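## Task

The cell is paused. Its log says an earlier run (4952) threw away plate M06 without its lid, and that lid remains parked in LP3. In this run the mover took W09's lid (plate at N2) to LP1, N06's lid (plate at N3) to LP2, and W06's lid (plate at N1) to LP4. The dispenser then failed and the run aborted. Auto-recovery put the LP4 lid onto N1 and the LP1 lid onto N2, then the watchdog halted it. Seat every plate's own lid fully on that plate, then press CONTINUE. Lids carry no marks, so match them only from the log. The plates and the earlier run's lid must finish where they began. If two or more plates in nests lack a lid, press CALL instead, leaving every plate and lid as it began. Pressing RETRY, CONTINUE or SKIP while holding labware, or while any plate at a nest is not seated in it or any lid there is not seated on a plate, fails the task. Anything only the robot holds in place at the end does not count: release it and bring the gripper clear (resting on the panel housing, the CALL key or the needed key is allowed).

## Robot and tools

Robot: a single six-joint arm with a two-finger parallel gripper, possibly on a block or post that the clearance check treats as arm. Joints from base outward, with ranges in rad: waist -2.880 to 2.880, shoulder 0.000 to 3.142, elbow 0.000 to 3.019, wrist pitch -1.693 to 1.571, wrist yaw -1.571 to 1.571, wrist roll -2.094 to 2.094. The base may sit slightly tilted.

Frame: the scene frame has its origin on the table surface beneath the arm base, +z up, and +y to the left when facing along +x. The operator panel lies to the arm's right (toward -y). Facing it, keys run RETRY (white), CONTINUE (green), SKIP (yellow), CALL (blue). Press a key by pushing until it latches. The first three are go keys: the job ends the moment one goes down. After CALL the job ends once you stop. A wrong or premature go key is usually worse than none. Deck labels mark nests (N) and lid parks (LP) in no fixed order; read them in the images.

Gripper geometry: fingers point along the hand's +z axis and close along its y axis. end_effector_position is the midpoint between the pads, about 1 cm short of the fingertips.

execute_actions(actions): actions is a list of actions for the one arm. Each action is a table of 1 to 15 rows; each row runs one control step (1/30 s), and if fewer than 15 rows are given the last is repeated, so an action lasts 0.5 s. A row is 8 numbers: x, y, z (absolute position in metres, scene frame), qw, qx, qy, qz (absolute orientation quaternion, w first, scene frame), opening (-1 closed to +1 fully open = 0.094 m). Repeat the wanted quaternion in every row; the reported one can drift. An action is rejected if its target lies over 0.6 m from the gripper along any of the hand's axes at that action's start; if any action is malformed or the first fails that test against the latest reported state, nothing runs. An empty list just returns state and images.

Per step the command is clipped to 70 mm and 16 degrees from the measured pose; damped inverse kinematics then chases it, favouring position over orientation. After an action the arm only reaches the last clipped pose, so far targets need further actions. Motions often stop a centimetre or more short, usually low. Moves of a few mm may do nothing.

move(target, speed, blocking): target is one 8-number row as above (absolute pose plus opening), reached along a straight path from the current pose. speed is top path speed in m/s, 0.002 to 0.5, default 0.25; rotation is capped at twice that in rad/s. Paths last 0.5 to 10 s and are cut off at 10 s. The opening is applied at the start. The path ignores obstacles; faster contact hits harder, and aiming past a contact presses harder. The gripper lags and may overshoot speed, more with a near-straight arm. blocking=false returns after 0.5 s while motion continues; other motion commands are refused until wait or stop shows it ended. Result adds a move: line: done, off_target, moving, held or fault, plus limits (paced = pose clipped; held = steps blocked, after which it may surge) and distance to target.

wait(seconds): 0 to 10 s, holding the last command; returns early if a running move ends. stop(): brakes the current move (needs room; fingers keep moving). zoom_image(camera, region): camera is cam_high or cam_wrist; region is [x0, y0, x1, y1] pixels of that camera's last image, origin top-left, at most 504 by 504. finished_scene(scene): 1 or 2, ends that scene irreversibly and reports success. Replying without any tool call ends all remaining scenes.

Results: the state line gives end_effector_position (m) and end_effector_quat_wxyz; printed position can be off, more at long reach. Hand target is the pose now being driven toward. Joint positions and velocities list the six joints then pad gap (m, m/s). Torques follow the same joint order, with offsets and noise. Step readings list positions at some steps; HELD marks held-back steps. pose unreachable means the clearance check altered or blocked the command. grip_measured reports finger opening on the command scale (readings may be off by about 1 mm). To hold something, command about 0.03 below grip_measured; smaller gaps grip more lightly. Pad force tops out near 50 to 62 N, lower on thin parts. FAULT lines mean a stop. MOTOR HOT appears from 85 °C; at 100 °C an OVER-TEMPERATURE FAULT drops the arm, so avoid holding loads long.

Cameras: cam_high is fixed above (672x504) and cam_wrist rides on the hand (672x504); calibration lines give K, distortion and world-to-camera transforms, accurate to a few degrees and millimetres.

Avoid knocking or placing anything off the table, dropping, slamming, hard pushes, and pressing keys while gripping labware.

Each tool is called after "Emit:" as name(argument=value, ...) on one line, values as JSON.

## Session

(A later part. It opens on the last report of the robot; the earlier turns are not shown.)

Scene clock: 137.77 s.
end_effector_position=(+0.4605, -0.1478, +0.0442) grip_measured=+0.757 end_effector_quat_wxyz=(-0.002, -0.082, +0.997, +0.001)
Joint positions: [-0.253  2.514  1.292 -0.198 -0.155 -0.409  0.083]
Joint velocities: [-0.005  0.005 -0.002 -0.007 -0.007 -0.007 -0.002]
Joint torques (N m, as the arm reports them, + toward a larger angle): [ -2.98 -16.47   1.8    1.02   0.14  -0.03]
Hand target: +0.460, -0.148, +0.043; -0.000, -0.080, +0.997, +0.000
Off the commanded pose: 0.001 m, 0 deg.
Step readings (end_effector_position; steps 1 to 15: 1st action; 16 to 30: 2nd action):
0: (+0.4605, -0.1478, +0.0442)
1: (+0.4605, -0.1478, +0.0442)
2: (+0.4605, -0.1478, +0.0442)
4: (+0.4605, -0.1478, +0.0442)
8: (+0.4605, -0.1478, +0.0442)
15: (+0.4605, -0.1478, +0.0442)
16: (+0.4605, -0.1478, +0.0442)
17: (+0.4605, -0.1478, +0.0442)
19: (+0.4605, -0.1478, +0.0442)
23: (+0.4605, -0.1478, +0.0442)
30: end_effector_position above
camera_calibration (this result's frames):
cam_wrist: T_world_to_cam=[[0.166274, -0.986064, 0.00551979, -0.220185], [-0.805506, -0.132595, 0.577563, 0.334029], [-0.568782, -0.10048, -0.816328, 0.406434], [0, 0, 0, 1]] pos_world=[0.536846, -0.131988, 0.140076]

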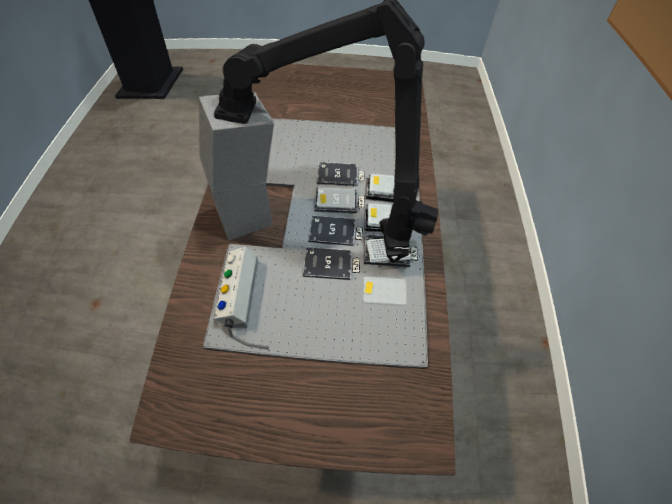

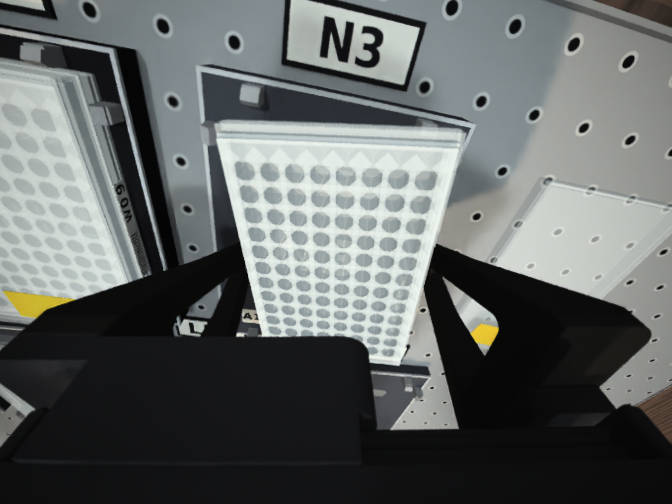

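Emit:
move(target=[0.460, -0.142, 0.090, 0, -0.0799, 0.9968, 0, 0.72], speed=0.08)

Emit:
move(target=[0.460, -0.128, 0.090, 0, 0, 1, 0, 0.72], speed=0.08)

Scene clock: 139.43 s.
end_effector_position=(+0.4585, -0.1416, +0.0845) grip_measured=+0.757 end_effector_quat_wxyz=(-0.000, -0.081, +0.997, -0.001)
Joint positions: [-0.253  2.407  1.211 -0.219 -0.15  -0.406  0.083]
Joint velocities: [-0.005  0.005 -0.007 -0.022 -0.007 -0.051  0.   ]
Joint torques (N m, as the arm reports them, + toward a larger angle): [ -3.51 -17.33   1.93   0.32  -0.07  -0.07]
Hand target: +0.460, -0.142, +0.090; +0.000, -0.080, +0.997, +0.000
Off the commanded pose: 0.006 m, 0 deg.
move: done
camera_calibration (this result's frames):
cam_wrist: T_world_to_cam=[[0.164253, -0.986357, 0.0110246, -0.213622], [-0.807506, -0.128034, 0.575796, 0.311728], [-0.566528, -0.103479, -0.817519, 0.437506], [0, 0, 0, 1]] pos_world=[0.53467, -0.125523, 0.180533]

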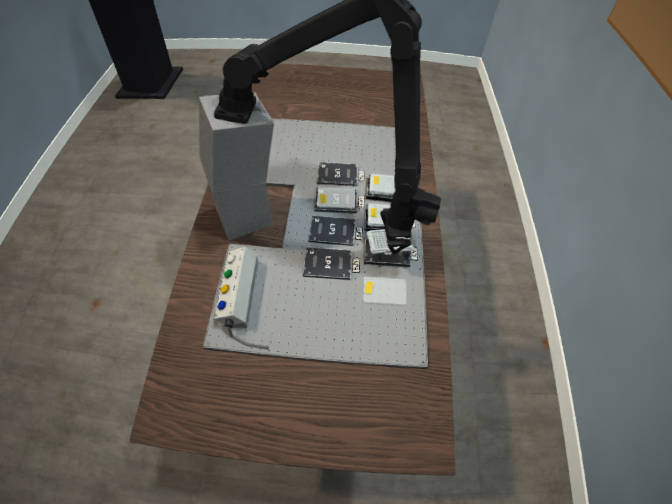

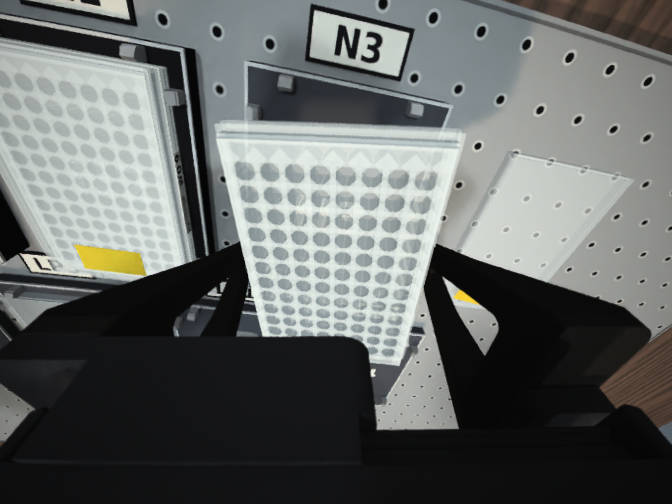

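Scene clock: 140.80 s.
end_effector_position=(+0.4513, -0.1358, +0.0829) grip_measured=+0.757 end_effector_quat_wxyz=(-0.007, +0.004, +1.000, +0.001)
Joint positions: [-0.245  2.407  1.198 -0.219 -0.15  -0.23   0.083]
Joint velocities: [-0.005  0.015 -0.017 -0.007 -0.11   0.007 -0.002]
Joint torques (N m, as the arm reports them, + toward a larger angle): [ -1.92 -17.73   1.82   0.67   0.14   0.01]
Hand target: +0.460, -0.128, +0.090; -0.000, +0.000, +1.000, +0.000
Off the commanded pose: 0.014 m, 1 deg.
move: off_target
camera_calibration (this result's frames):
cam_wrist: T_world_to_cam=[[-0.00531596, -0.999964, 0.00659761, -0.131579], [-0.809803, 0.00817562, 0.586645, 0.326197], [-0.586678, -0.00222418, -0.809817, 0.454863], [0, 0, 0, 1]] pos_world=[0.530314, -0.13323, 0.177863]

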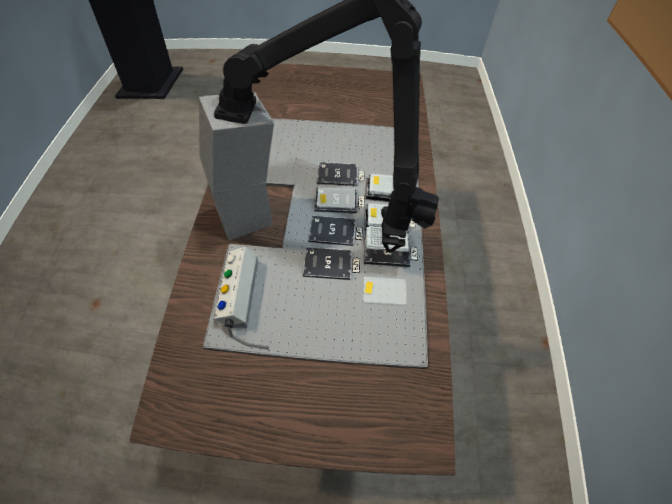

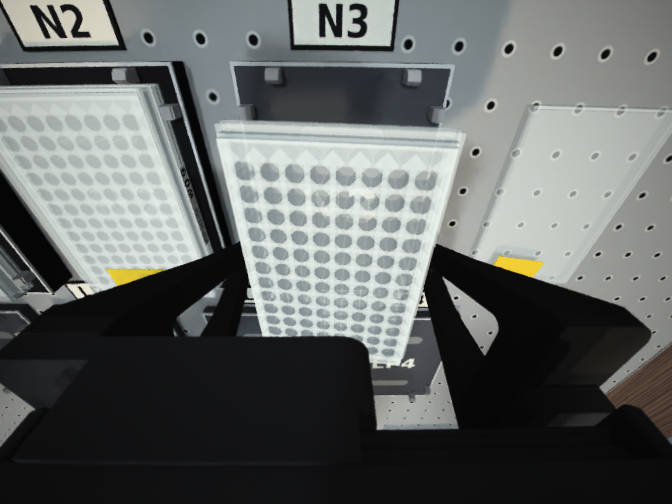

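Emit:
move(target=[0.464, -0.131, 0.052, 0, 0, 1, 0, 0.72], speed=0.07)

Scene clock: 143.17 s.
end_effector_position=(+0.4609, -0.1380, +0.0606) grip_measured=+0.757 end_effector_quat_wxyz=(-0.002, +0.004, +1.000, +0.000)
Joint positions: [-0.239  2.467  1.255 -0.204 -0.15  -0.221  0.083]
Joint velocities: [ 0.005  0.005 -0.017 -0.002 -0.007  0.051 -0.   ]
Joint torques (N m, as the arm reports them, + toward a larger angle): [ -1.62 -15.04   3.2    1.13   0.18   0.  ]
Hand target: +0.463, -0.131, +0.052; -0.000, -0.000, +1.000, +0.000
Off the commanded pose: 0.011 m, 1 deg.
move: off_target
camera_calibration (this result's frames):
cam_wrist: T_world_to_cam=[[-0.00605601, -0.999949, 0.00809379, -0.133352], [-0.816005, 0.00962015, 0.577965, 0.350658], [-0.578013, -0.00310441, -0.816022, 0.438713], [0, 0, 0, 1]] pos_world=[0.538913, -0.135356, 0.156411]

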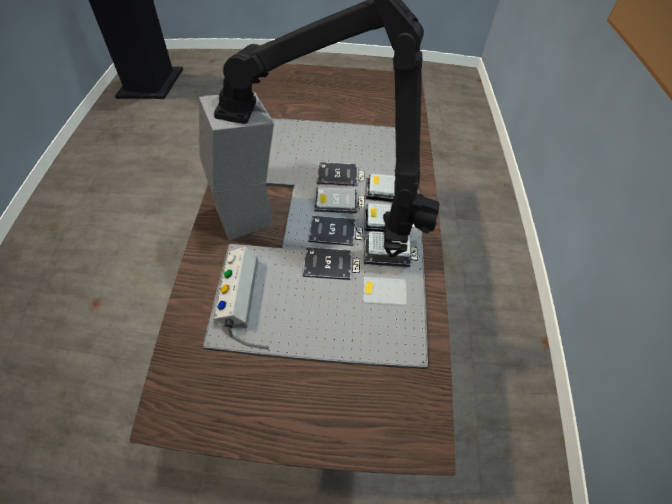

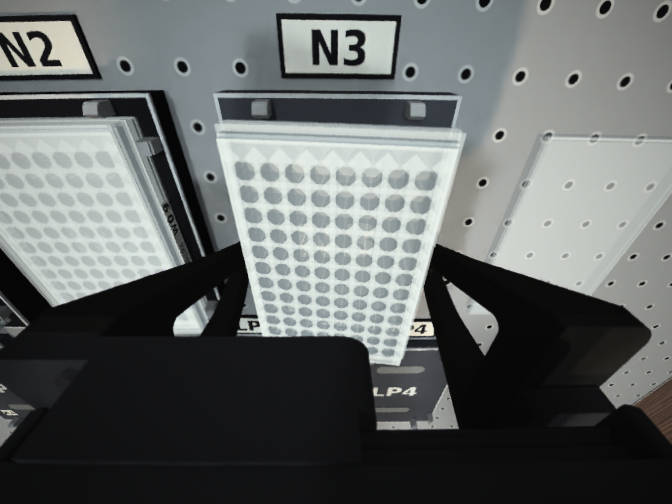

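Emit:
move(target=[0.464, -0.130, 0.034, 0, 0, 1, 0, 0.72], speed=0.05)

Scene clock: 146.97 s.
end_effector_position=(+0.4653, -0.1397, +0.0478) grip_measured=+0.757 end_effector_quat_wxyz=(+0.003, +0.006, +1.000, -0.001)
Joint positions: [-0.237  2.501  1.284 -0.189 -0.15  -0.215  0.083]
Joint velocities: [-0.005 -0.005 -0.002 -0.012  0.007  0.037  0.   ]
Joint torques (N m, as the arm reports them, + toward a larger angle): [ -1.27 -14.44   3.2    1.19   0.24   0.  ]
Hand target: +0.464, -0.130, +0.035; -0.000, -0.000, +1.000, -0.000
Off the commanded pose: 0.017 m, 1 deg.
move: off_target
camera_calibration (this result's frames):
cam_wrist: T_world_to_cam=[[-0.0089033, -0.999912, 0.00980419, -0.133703], [-0.821317, 0.0129052, 0.570326, 0.36492], [-0.570403, -0.00297457, -0.82136, 0.427518], [0, 0, 0, 1]] pos_world=[0.542382, -0.137129, 0.144334]

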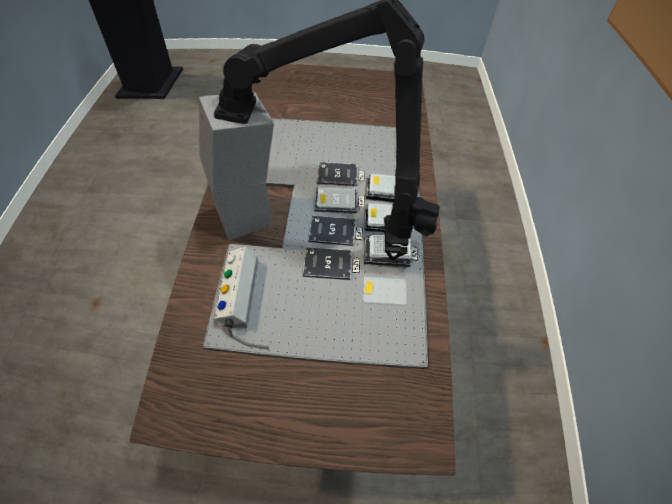

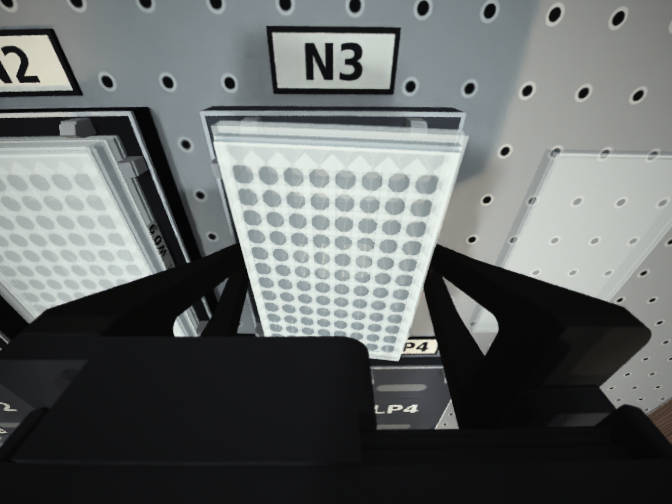

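Emit:
execute_actions(actions=[])

Scene clock: 150.10 s.
end_effector_position=(+0.4653, -0.1397, +0.0478) grip_measured=+0.757 end_effector_quat_wxyz=(+0.003, +0.006, +1.000, -0.001)
Joint positions: [-0.237  2.501  1.284 -0.189 -0.15  -0.215  0.083]
Joint velocities: [ 0.005  0.005  0.022 -0.007 -0.007 -0.066 -0.001]
Joint torques (N m, as the arm reports them, + toward a larger angle): [ -1.34 -14.43   3.18   1.18   0.24   0.  ]
Hand target: +0.464, -0.130, +0.035; -0.000, -0.000, +1.000, -0.000
Off the commanded pose: 0.017 m, 1 deg.
camera_calibration (this result's frames):
cam_wrist: T_world_to_cam=[[-0.0089033, -0.999912, 0.00980419, -0.133703], [-0.821317, 0.0129052, 0.570326, 0.36492], [-0.570403, -0.00297457, -0.82136, 0.427518], [0, 0, 0, 1]] pos_world=[0.542382, -0.137129, 0.144334]

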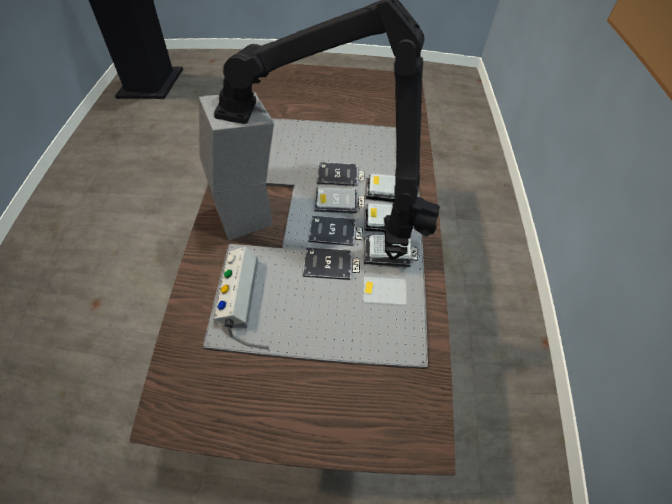

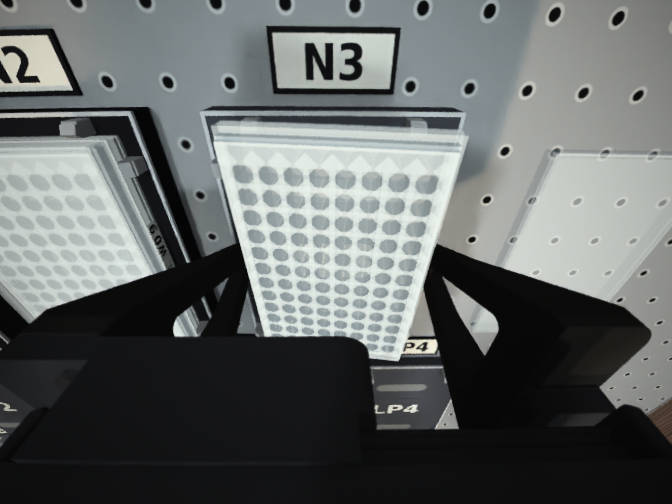

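Emit:
move(target=[0.459, -0.135, 0.088, 0, 0, 1, 0, 0.72], speed=0.08)

Scene clock: 151.43 s.
end_effector_position=(+0.4568, -0.1325, +0.0818) grip_measured=+0.757 end_effector_quat_wxyz=(-0.001, +0.002, +1.000, +0.000)
Joint positions: [-0.237  2.408  1.203 -0.21  -0.15  -0.224  0.083]
Joint velocities: [-0.005  0.005 -0.022 -0.017 -0.081 -0.022 -0.   ]
Joint torques (N m, as the arm reports them, + toward a larger angle): [ -3.28 -17.59   2.08   0.32   0.06  -0.16]
Hand target: +0.459, -0.135, +0.088; +0.000, +0.000, +1.000, -0.000
Off the commanded pose: 0.007 m, 0 deg.
move: done
camera_calibration (this result's frames):
cam_wrist: T_world_to_cam=[[-0.000932288, -0.999968, 0.00799573, -0.130378], [-0.81675, 0.0053749, 0.576967, 0.334857], [-0.576991, -0.00599261, -0.816728, 0.452863], [0, 0, 0, 1]] pos_world=[0.534671, -0.12946, 0.177707]

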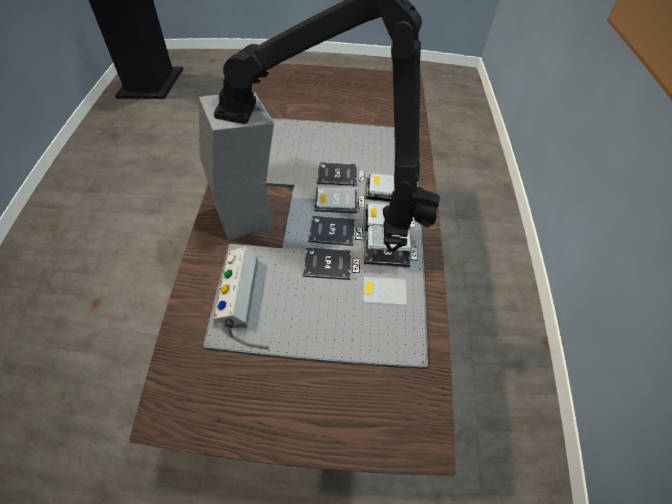

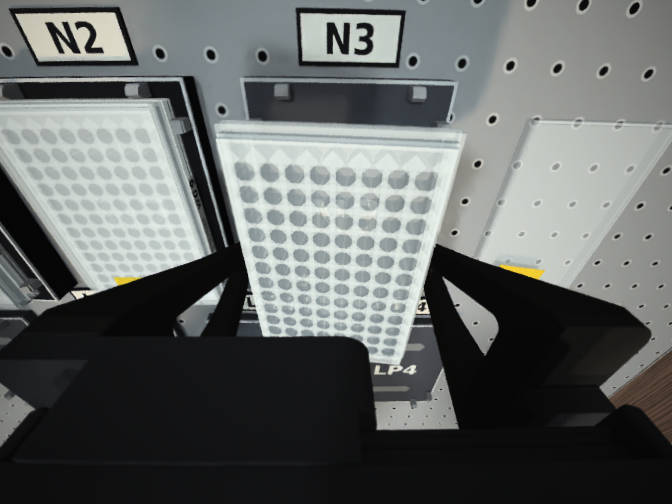

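Emit:
move(target=[0.4610, -0.132, 0.032, 0, 0, 1, 0, 0.72], speed=0.06)

Scene clock: 153.20 s.
end_effector_position=(+0.4595, -0.1390, +0.0436) grip_measured=+0.757 end_effector_quat_wxyz=(-0.001, +0.003, +1.000, -0.000)
Joint positions: [-0.236  2.51   1.28  -0.183 -0.15  -0.22   0.083]
Joint velocities: [ 0.005 -0.005 -0.002 -0.012  0.081  0.081 -0.002]
Joint torques (N m, as the arm reports them, + toward a larger angle): [ -1.77 -15.15   3.11   1.22   0.17   0.01]
Hand target: +0.460, -0.132, +0.032; -0.000, -0.000, +1.000, +0.000
Off the commanded pose: 0.014 m, 0 deg.
move: off_target
camera_calibration (this result's frames):
cam_wrist: T_world_to_cam=[[-0.00382798, -0.999953, 0.00892572, -0.135253], [-0.817243, 0.00827209, 0.576235, 0.359777], [-0.576281, -0.00508866, -0.817236, 0.423036], [0, 0, 0, 1]] pos_world=[0.537295, -0.136071, 0.139611]

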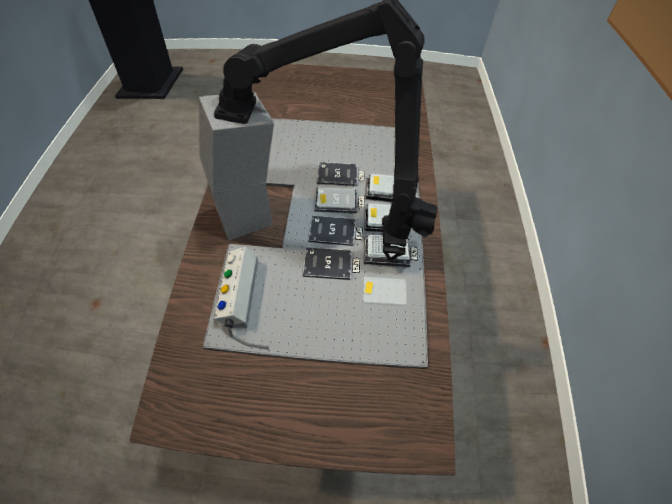

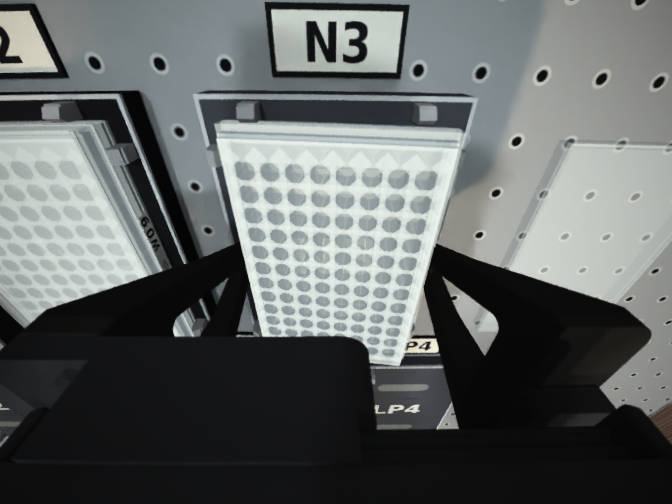

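Emit:
zoom_image(camera="cam_wrist", region=[170, 70, 510, 325])

Emit:
zoom_image(camera="cam_high", region=[350, 165, 440, 280])

Region (170, 70, 510, 325) of cam_wrist's 672x504 image, scaled by 1.482, with more detail than that image has; it fills the top 378 rows of this view, and the rest is white.

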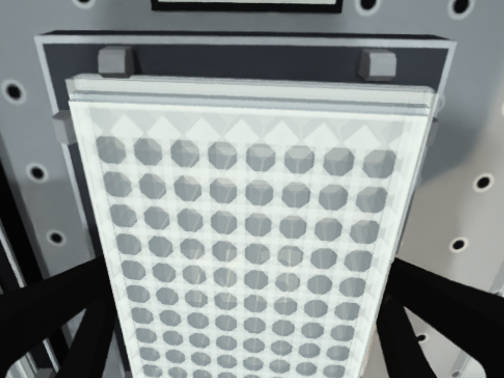

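Region (350, 165, 440, 280) of cam_high's 672x504 image, scaled by 4.383, with more detail than that image has; it fills the left 394 columns of this view, and the rest is white.

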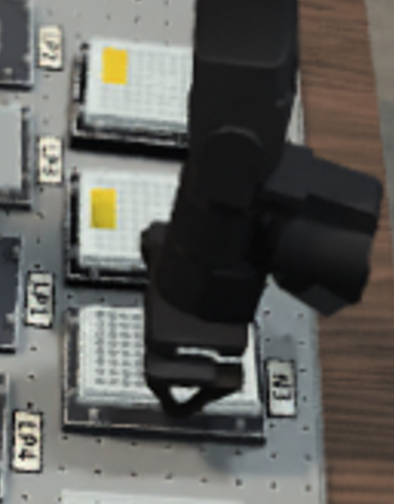

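Emit:
execute_actions(actions=[[[0.4610, -0.132, 0.032, 0, 0, 1, 0, 0.80]], [[0.4610, -0.132, 0.032, 0, 0, 1, 0, 1.0]]])

Scene clock: 156.00 s.
end_effector_position=(+0.4618, -0.1395, +0.0433) grip_measured=+1.000 end_effector_quat_wxyz=(+0.001, +0.004, +1.000, -0.001)
Joint positions: [-0.236  2.511  1.284 -0.182 -0.15  -0.218  0.094]
Joint velocities: [ 0.005 -0.005 -0.007 -0.007  0.022 -0.007  0.   ]
Joint torques (N m, as the arm reports them, + toward a larger angle): [ -1.72 -14.7    2.91   1.19   0.18   0.01]
Hand target: +0.461, -0.132, +0.032; +0.000, -0.000, +1.000, -0.000
Off the commanded pose: 0.014 m, 1 deg.
Step readings (end_effector_position; steps 1 to 15: 1st action; 16 to 30: 2nd action):
0: (+0.4595, -0.1390, +0.0436)
1: (+0.4595, -0.1390, +0.0436)
2: (+0.4595, -0.1390, +0.0436)
4: (+0.4595, -0.1390, +0.0436)
8: (+0.4595, -0.1390, +0.0436)
15: (+0.4595, -0.1390, +0.0436)
16: (+0.4598, -0.1390, +0.0436)
17: (+0.4601, -0.1391, +0.0434)
19: (+0.4607, -0.1393, +0.0432)
23: (+0.4617, -0.1395, +0.0433)
30: end_effector_position above
camera_calibration (this result's frames):
cam_wrist: T_world_to_cam=[[-0.0059084, -0.999934, 0.00983531, -0.134894], [-0.819548, 0.0104777, 0.572915, 0.363351], [-0.572981, -0.00467549, -0.819555, 0.422693], [0, 0, 0, 1]] pos_world=[0.539181, -0.136716, 0.139578]

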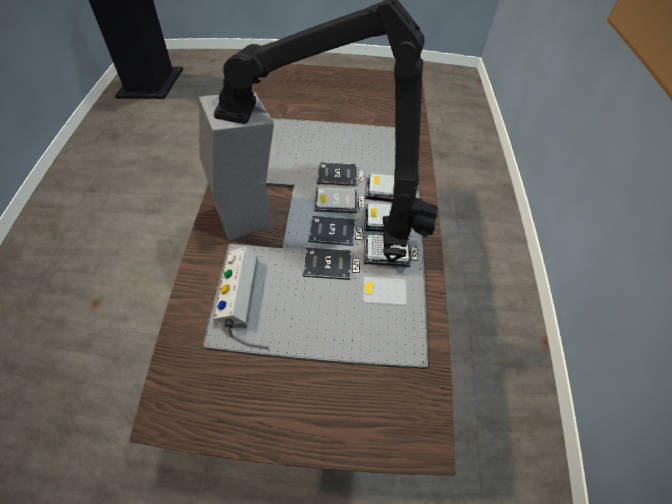

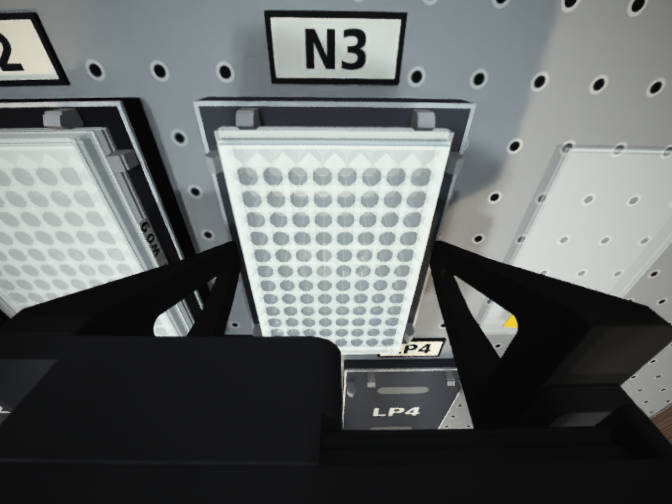

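Emit:
move(target=[0.462, -0.1395, 0.12, 0, 0, 1, 0, 1.0], speed=0.1)

Scene clock: 157.93 s.
end_effector_position=(+0.4630, -0.1325, +0.1142) grip_measured=+1.000 end_effector_quat_wxyz=(-0.000, -0.003, +1.000, -0.001)
Joint positions: [-0.243  2.328  1.173 -0.258 -0.15  -0.24   0.094]
Joint velocities: [-0.005 -0.005 -0.017 -0.007  0.022  0.081  0.   ]
Joint torques (N m, as the arm reports them, + toward a larger angle): [ -4.14 -16.74   2.27   0.27  -0.08  -0.12]
Hand target: +0.462, -0.139, +0.120; +0.000, +0.000, +1.000, +0.000
Off the commanded pose: 0.009 m, 0 deg.
move: done
camera_calibration (this result's frames):
cam_wrist: T_world_to_cam=[[0.00934951, -0.999907, 0.00991326, -0.135592], [-0.817966, -0.00194504, 0.575263, 0.321006], [-0.57519, -0.0134871, -0.817909, 0.481239], [0, 0, 0, 1]] pos_world=[0.540644, -0.128465, 0.210291]

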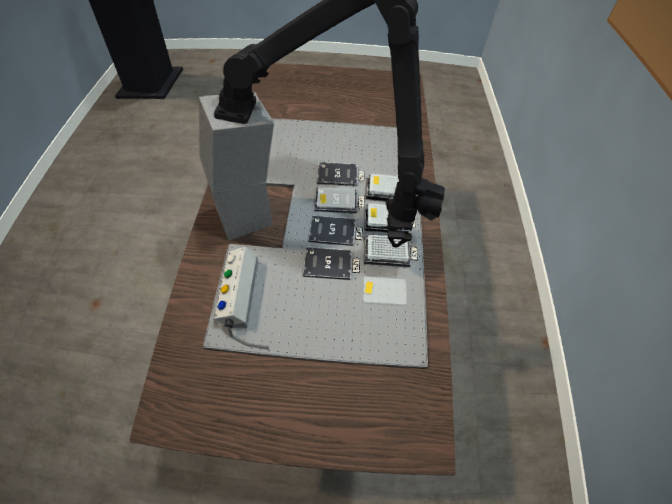

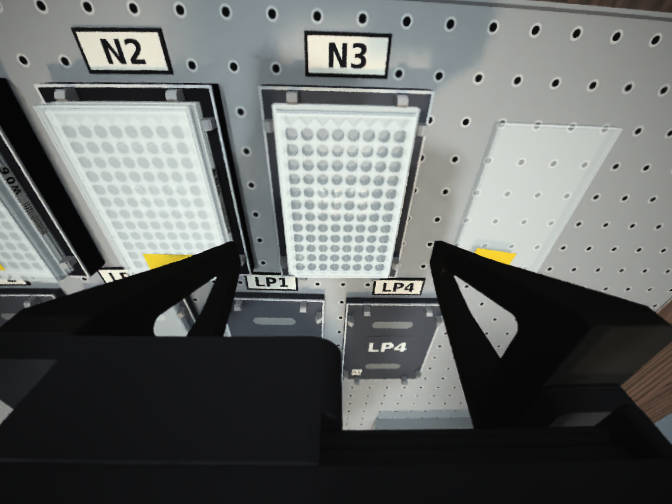

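Emit:
zoom_image(camera="cam_wrist", region=[240, 70, 460, 300])

Emit:
zoom_image(camera="cam_high", region=[350, 165, 440, 310])

Region (240, 70, 460, 300) of cam_wrist's 672x504 image, scaled by 2.191, with more detail than that image has; it fills the left 482 columns of this view, and the rest is white.

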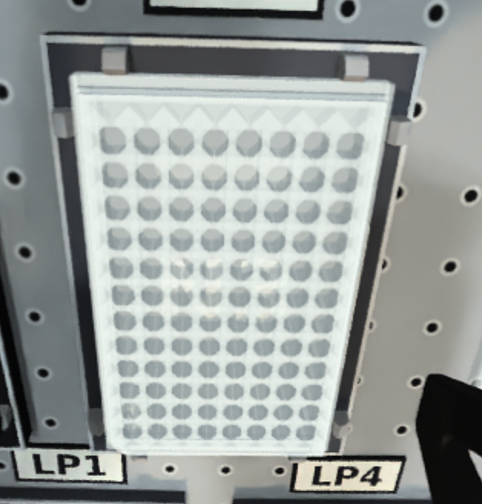

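Region (350, 165, 440, 310) of cam_high's 672x504 image, scaled by 3.476, with more detail than that image has; it fills the left 313 columns of this view, and the rest is white.

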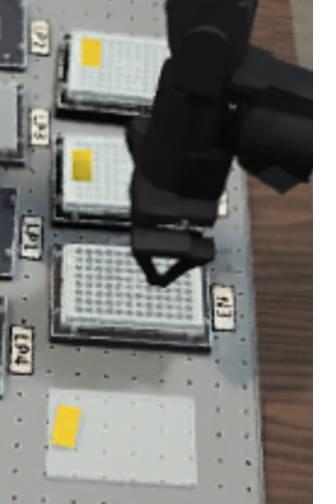

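Emit:
move(target=[0.457, -0.292, 0.10, 0, 0, 1, 0, 1.0], speed=0.15)

Scene clock: 160.73 s.
end_effector_position=(+0.4584, -0.2919, +0.1110) grip_measured=+1.000 end_effector_quat_wxyz=(+0.009, +0.003, +1.000, -0.006)
Joint positions: [-0.524  2.444  1.383 -0.377 -0.187 -0.505  0.094]
Joint velocities: [ 0.005 -0.005 -0.007  0.012  0.081 -0.11   0.   ]
Joint torques (N m, as the arm reports them, + toward a larger angle): [ -4.29 -15.81   5.21   0.32  -0.09  -0.13]
Hand target: +0.454, -0.292, +0.101; +0.002, +0.000, +1.000, -0.000
Off the commanded pose: 0.011 m, 1 deg.
move: off_target
camera_calibration (this result's frames):
cam_wrist: T_world_to_cam=[[-0.00400416, -0.99978, 0.020608, -0.289918], [-0.828452, 0.0148582, 0.559863, 0.33021], [-0.560046, -0.0148309, -0.828329, 0.467663], [0, 0, 0, 1]] pos_world=[0.534315, -0.287824, 0.208481]

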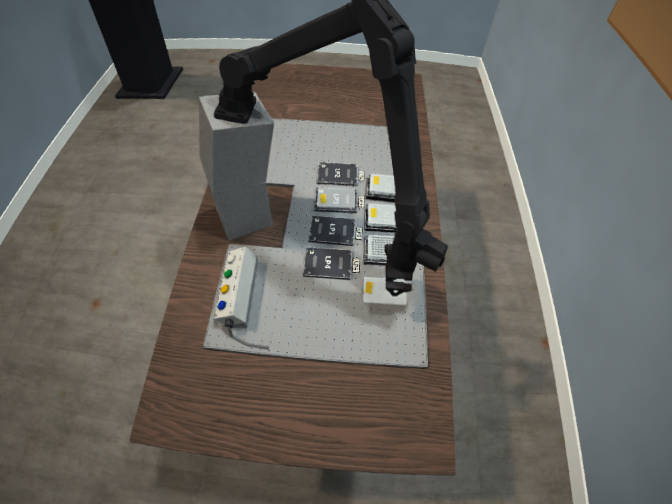

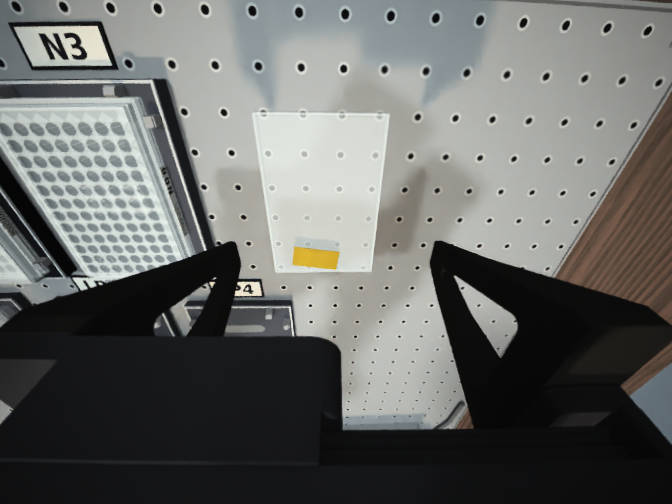

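Emit:
move(target=[0.457, -0.279, 0.05, 0, 0, 1, 0, 1.0], speed=0.08)

Scene clock: 163.10 s.
end_effector_position=(+0.4509, -0.2831, +0.0597) grip_measured=+1.000 end_effector_quat_wxyz=(-0.003, +0.004, +1.000, +0.002)
Joint positions: [-0.5    2.561  1.445 -0.348 -0.187 -0.485  0.094]
Joint velocities: [ 0.005 -0.015  0.002  0.002 -0.007  0.007  0.   ]
Joint torques (N m, as the arm reports them, + toward a larger angle): [ -2.75 -16.36   4.73   1.14   0.21  -0.02]
Hand target: +0.457, -0.279, +0.050; -0.000, +0.000, +1.000, -0.000
Off the commanded pose: 0.012 m, 1 deg.
move: off_target
camera_calibration (this result's frames):
cam_wrist: T_world_to_cam=[[-0.00583548, -0.999973, 0.00441477, -0.27842], [-0.814853, 0.00731415, 0.579621, 0.343134], [-0.579638, -0.000215015, -0.814874, 0.433244], [0, 0, 0, 1]] pos_world=[0.529104, -0.280829, 0.155381]

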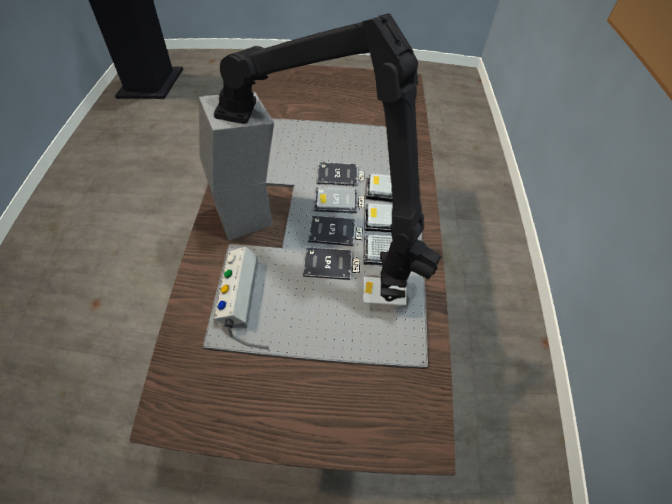

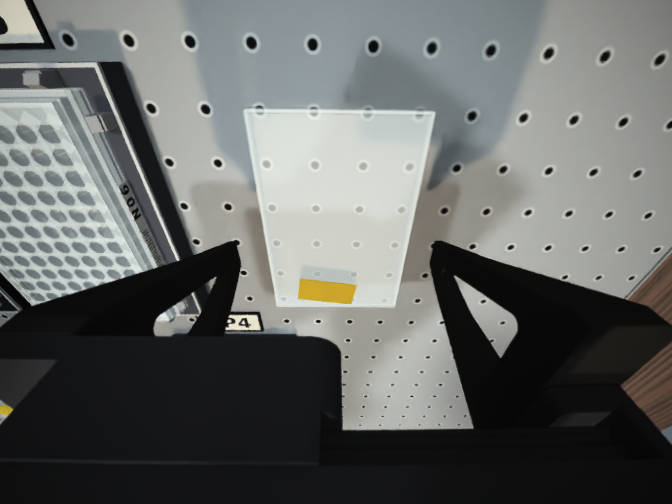

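Emit:
move(target=[0.452, -0.279, 0.019, 0, 0, 1, 0, 1.0], speed=0.06)

Scene clock: 165.83 s.
end_effector_position=(+0.4454, -0.2852, +0.0291) grip_measured=+1.000 end_effector_quat_wxyz=(-0.002, +0.006, +1.000, +0.002)
Joint positions: [-0.498  2.634  1.487 -0.316 -0.187 -0.479  0.094]
Joint velocities: [-0.005 -0.005  0.012 -0.017 -0.037 -0.007  0.   ]
Joint torques (N m, as the arm reports them, + toward a larger angle): [ -2.51 -16.24   4.34   1.17   0.21   0.01]
Hand target: +0.452, -0.279, +0.019; -0.000, -0.000, +1.000, +0.000
Off the commanded pose: 0.014 m, 1 deg.
move: off_target
camera_calibration (this result's frames):
cam_wrist: T_world_to_cam=[[-0.00956458, -0.999945, 0.0043689, -0.278702], [-0.815044, 0.0103271, 0.579307, 0.357298], [-0.57932, 0.00197998, -0.815098, 0.405611], [0, 0, 0, 1]] pos_world=[0.523526, -0.28318, 0.124845]

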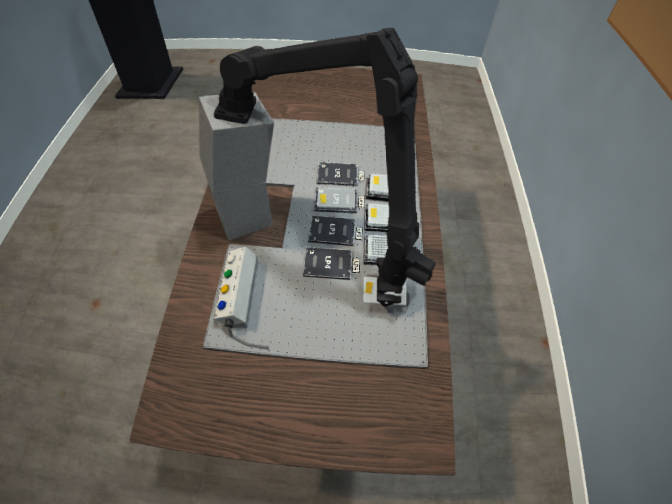

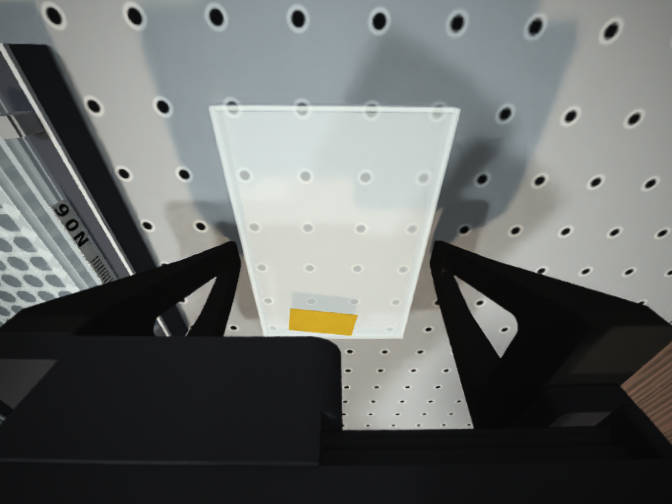

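Emit:
move(target=[0.452, -0.279, 0.0105, 0, 0, 1, 0, 1.0], speed=0.04)

Scene clock: 167.93 s.
end_effector_position=(+0.4512, -0.2883, +0.0255) grip_measured=+1.000 end_effector_quat_wxyz=(+0.003, +0.005, +1.000, -0.001)
Joint positions: [-0.497  2.646  1.506 -0.311 -0.187 -0.476  0.094]
Joint velocities: [-0.005  0.005 -0.022 -0.017 -0.081  0.022  0.   ]
Joint torques (N m, as the arm reports them, + toward a larger angle): [ -2.43 -15.78   4.33   1.14   0.21   0.  ]
Hand target: +0.452, -0.279, +0.011; +0.000, -0.000, +1.000, +0.000
Off the commanded pose: 0.018 m, 1 deg.
move: off_target
camera_calibration (this result's frames):
cam_wrist: T_world_to_cam=[[-0.0084871, -0.999915, 0.00986618, -0.282367], [-0.821263, 0.012599, 0.570411, 0.367879], [-0.570487, -0.0032616, -0.8213, 0.400671], [0, 0, 0, 1]] pos_world=[0.528306, -0.285671, 0.122015]

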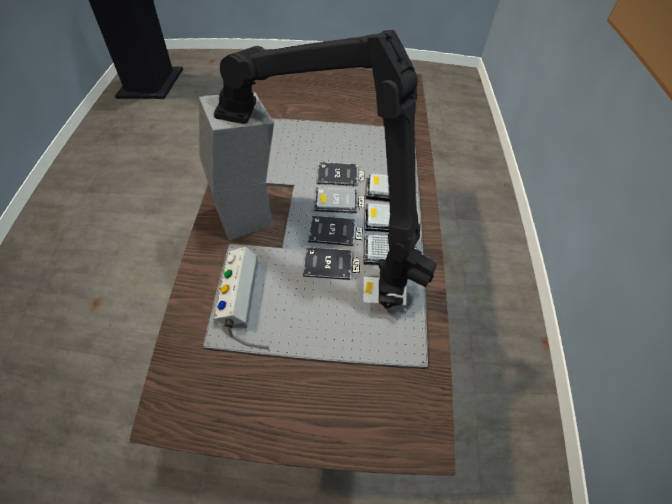

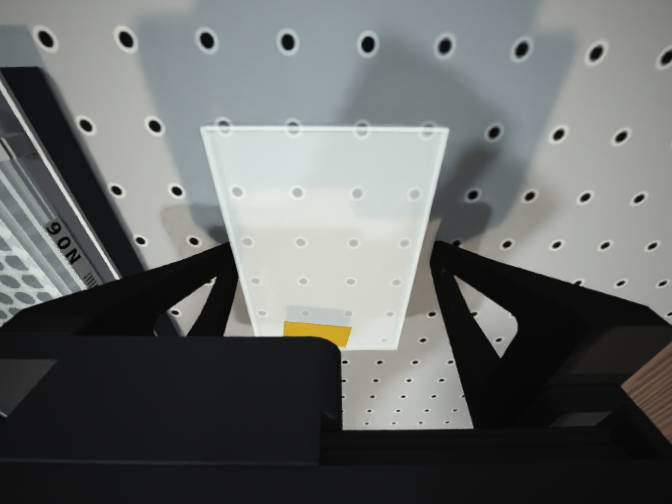

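Emit:
move(target=[0.450, -0.283, 0.065, 0, 0, 1, 0, 1.0], speed=0.08)

Emit:
move(target=[0.452, -0.278, 0.0095, 0, 0, 1, 0, 1.0], speed=0.06)

Scene clock: 169.67 s.
end_effector_position=(+0.4501, -0.2804, +0.0600) grip_measured=+1.000 end_effector_quat_wxyz=(+0.001, +0.001, +1.000, +0.000)
Joint positions: [-0.497  2.556  1.429 -0.328 -0.187 -0.485  0.094]
Joint velocities: [-0.015 -0.005 -0.007 -0.007 -0.037  0.11   0.   ]
Joint torques (N m, as the arm reports them, + toward a larger angle): [ -4.31 -18.54   2.88   0.25   0.1   -0.16]
Hand target: +0.450, -0.283, +0.065; -0.000, +0.000, +1.000, -0.000
Off the commanded pose: 0.006 m, 0 deg.
move: done
camera_calibration (this result's frames):
cam_wrist: T_world_to_cam=[[-0.000388347, -0.999967, 0.00815926, -0.278369], [-0.819439, 0.00499483, 0.573145, 0.344091], [-0.573166, -0.00646344, -0.819414, 0.428697], [0, 0, 0, 1]] pos_world=[0.527568, -0.277307, 0.156337]

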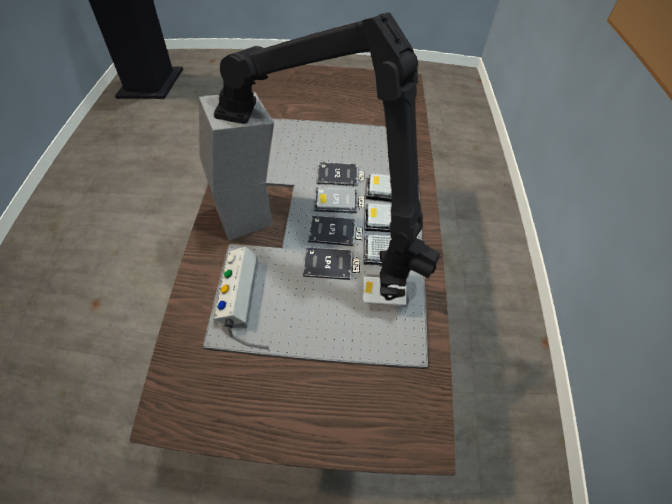

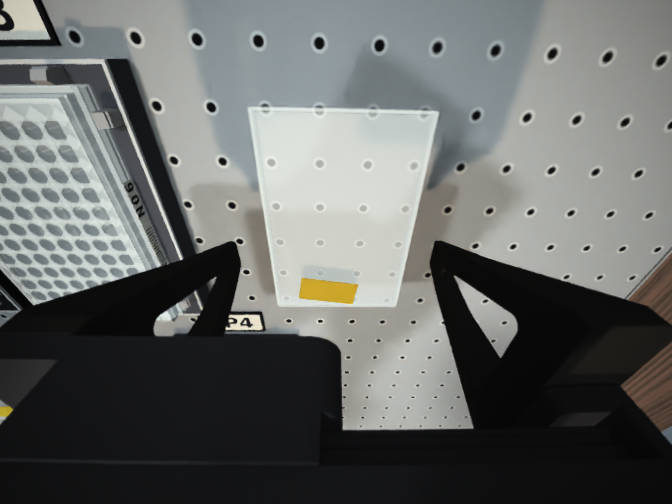

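Scene clock: 170.87 s.
end_effector_position=(+0.4500, -0.2869, +0.0255) grip_measured=+1.000 end_effector_quat_wxyz=(+0.002, +0.005, +1.000, +0.000)
Joint positions: [-0.496  2.645  1.502 -0.311 -0.187 -0.476  0.094]
Joint velocities: [-0.015 -0.005  0.007  0.012  0.095 -0.007  0.   ]
Joint torques (N m, as the arm reports them, + toward a larger angle): [ -2.43 -15.55   4.5    1.22   0.25   0.  ]
Hand target: +0.451, -0.278, +0.010; -0.000, -0.000, +1.000, -0.000
Off the commanded pose: 0.018 m, 1 deg.
move: off_target
camera_calibration (this result's frames):
cam_wrist: T_world_to_cam=[[-0.00777282, -0.999933, 0.00861566, -0.281308], [-0.820065, 0.0113045, 0.572159, 0.36597], [-0.572217, -0.00261811, -0.820098, 0.40095], [0, 0, 0, 1]] pos_world=[0.527363, -0.284376, 0.121849]

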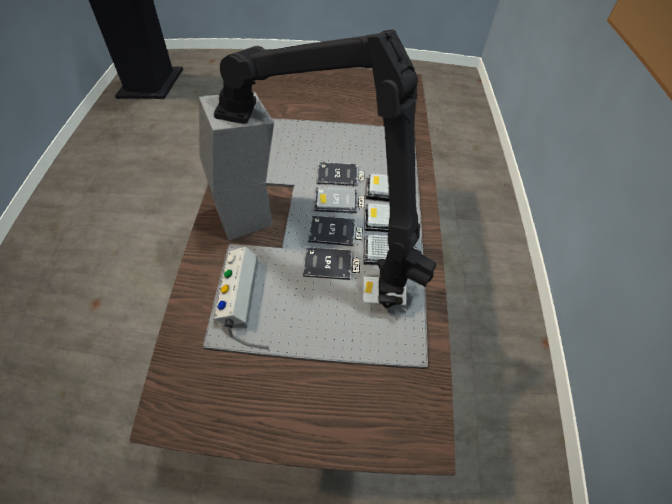

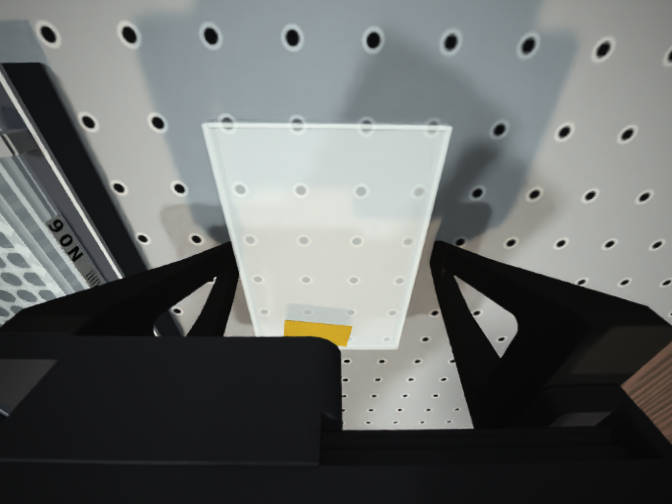

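Emit:
execute_actions(actions=[[[0.450, -0.284, 0.022, 0, 0, 1, 0, 0.85]], [[0.450, -0.284, 0.022, 0, 0, 1, 0, 0.76]], [[0.450, -0.284, 0.022, 0, 0, 1, 0, 0.76]]])

Scene clock: 173.23 s.
end_effector_position=(+0.4500, -0.2869, +0.0255) grip_measured=+0.781 end_effector_quat_wxyz=(+0.002, +0.005, +1.000, +0.000)
Joint positions: [-0.496  2.645  1.502 -0.311 -0.187 -0.476  0.084]
Joint velocities: [ 0.005  0.015  0.002 -0.022  0.022  0.022 -0.001]
Joint torques (N m, as the arm reports them, + toward a larger angle): [ -3.5  -17.51   3.21   0.75   0.17  -0.12]
Hand target: +0.450, -0.284, +0.022; -0.000, +0.000, +1.000, -0.000
Off the commanded pose: 0.005 m, 1 deg.
Step readings (end_effector_position; steps 1 to 15: 1st action; 16 to 30: 2nd action; 31 to 45: 3rd action):
0: (+0.4500, -0.2869, +0.0255)
1: (+0.4500, -0.2869, +0.0255)
2: (+0.4500, -0.2869, +0.0255)
4: (+0.4500, -0.2869, +0.0255)
8: (+0.4500, -0.2869, +0.0255)
15: (+0.4500, -0.2869, +0.0255)
16: (+0.4500, -0.2869, +0.0255)
17: (+0.4500, -0.2869, +0.0255)
19: (+0.4500, -0.2869, +0.0255)
23: (+0.4500, -0.2869, +0.0255)
30: (+0.4500, -0.2869, +0.0255)
31: (+0.4500, -0.2869, +0.0255)
32: (+0.4500, -0.2869, +0.0255)
34: (+0.4500, -0.2869, +0.0255)
38: (+0.4500, -0.2869, +0.0255)
45: end_effector_position above
camera_calibration (this result's frames):
cam_wrist: T_world_to_cam=[[-0.00815427, -0.99993, 0.00861423, -0.281135], [-0.820061, 0.0116165, 0.572159, 0.366057], [-0.572218, -0.00239865, -0.820098, 0.401013], [0, 0, 0, 1]] pos_world=[0.527364, -0.284406, 0.121849]

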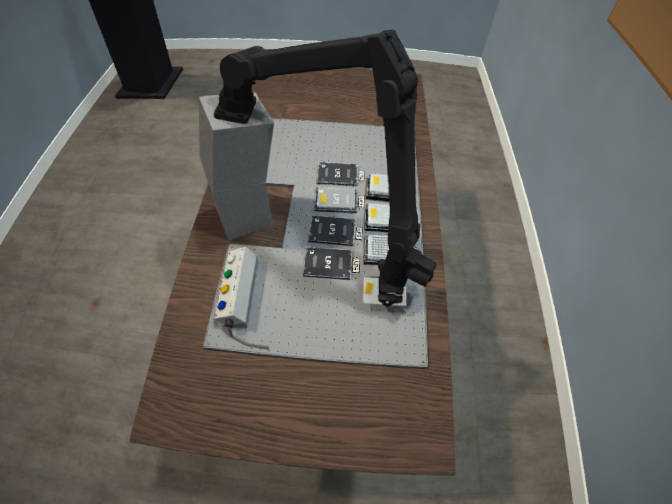

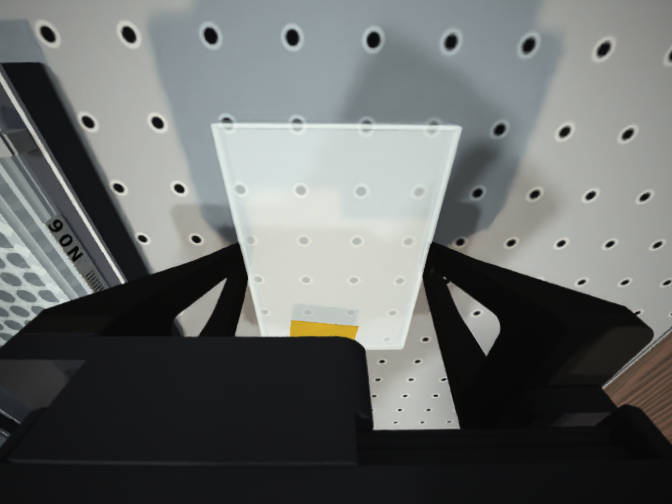

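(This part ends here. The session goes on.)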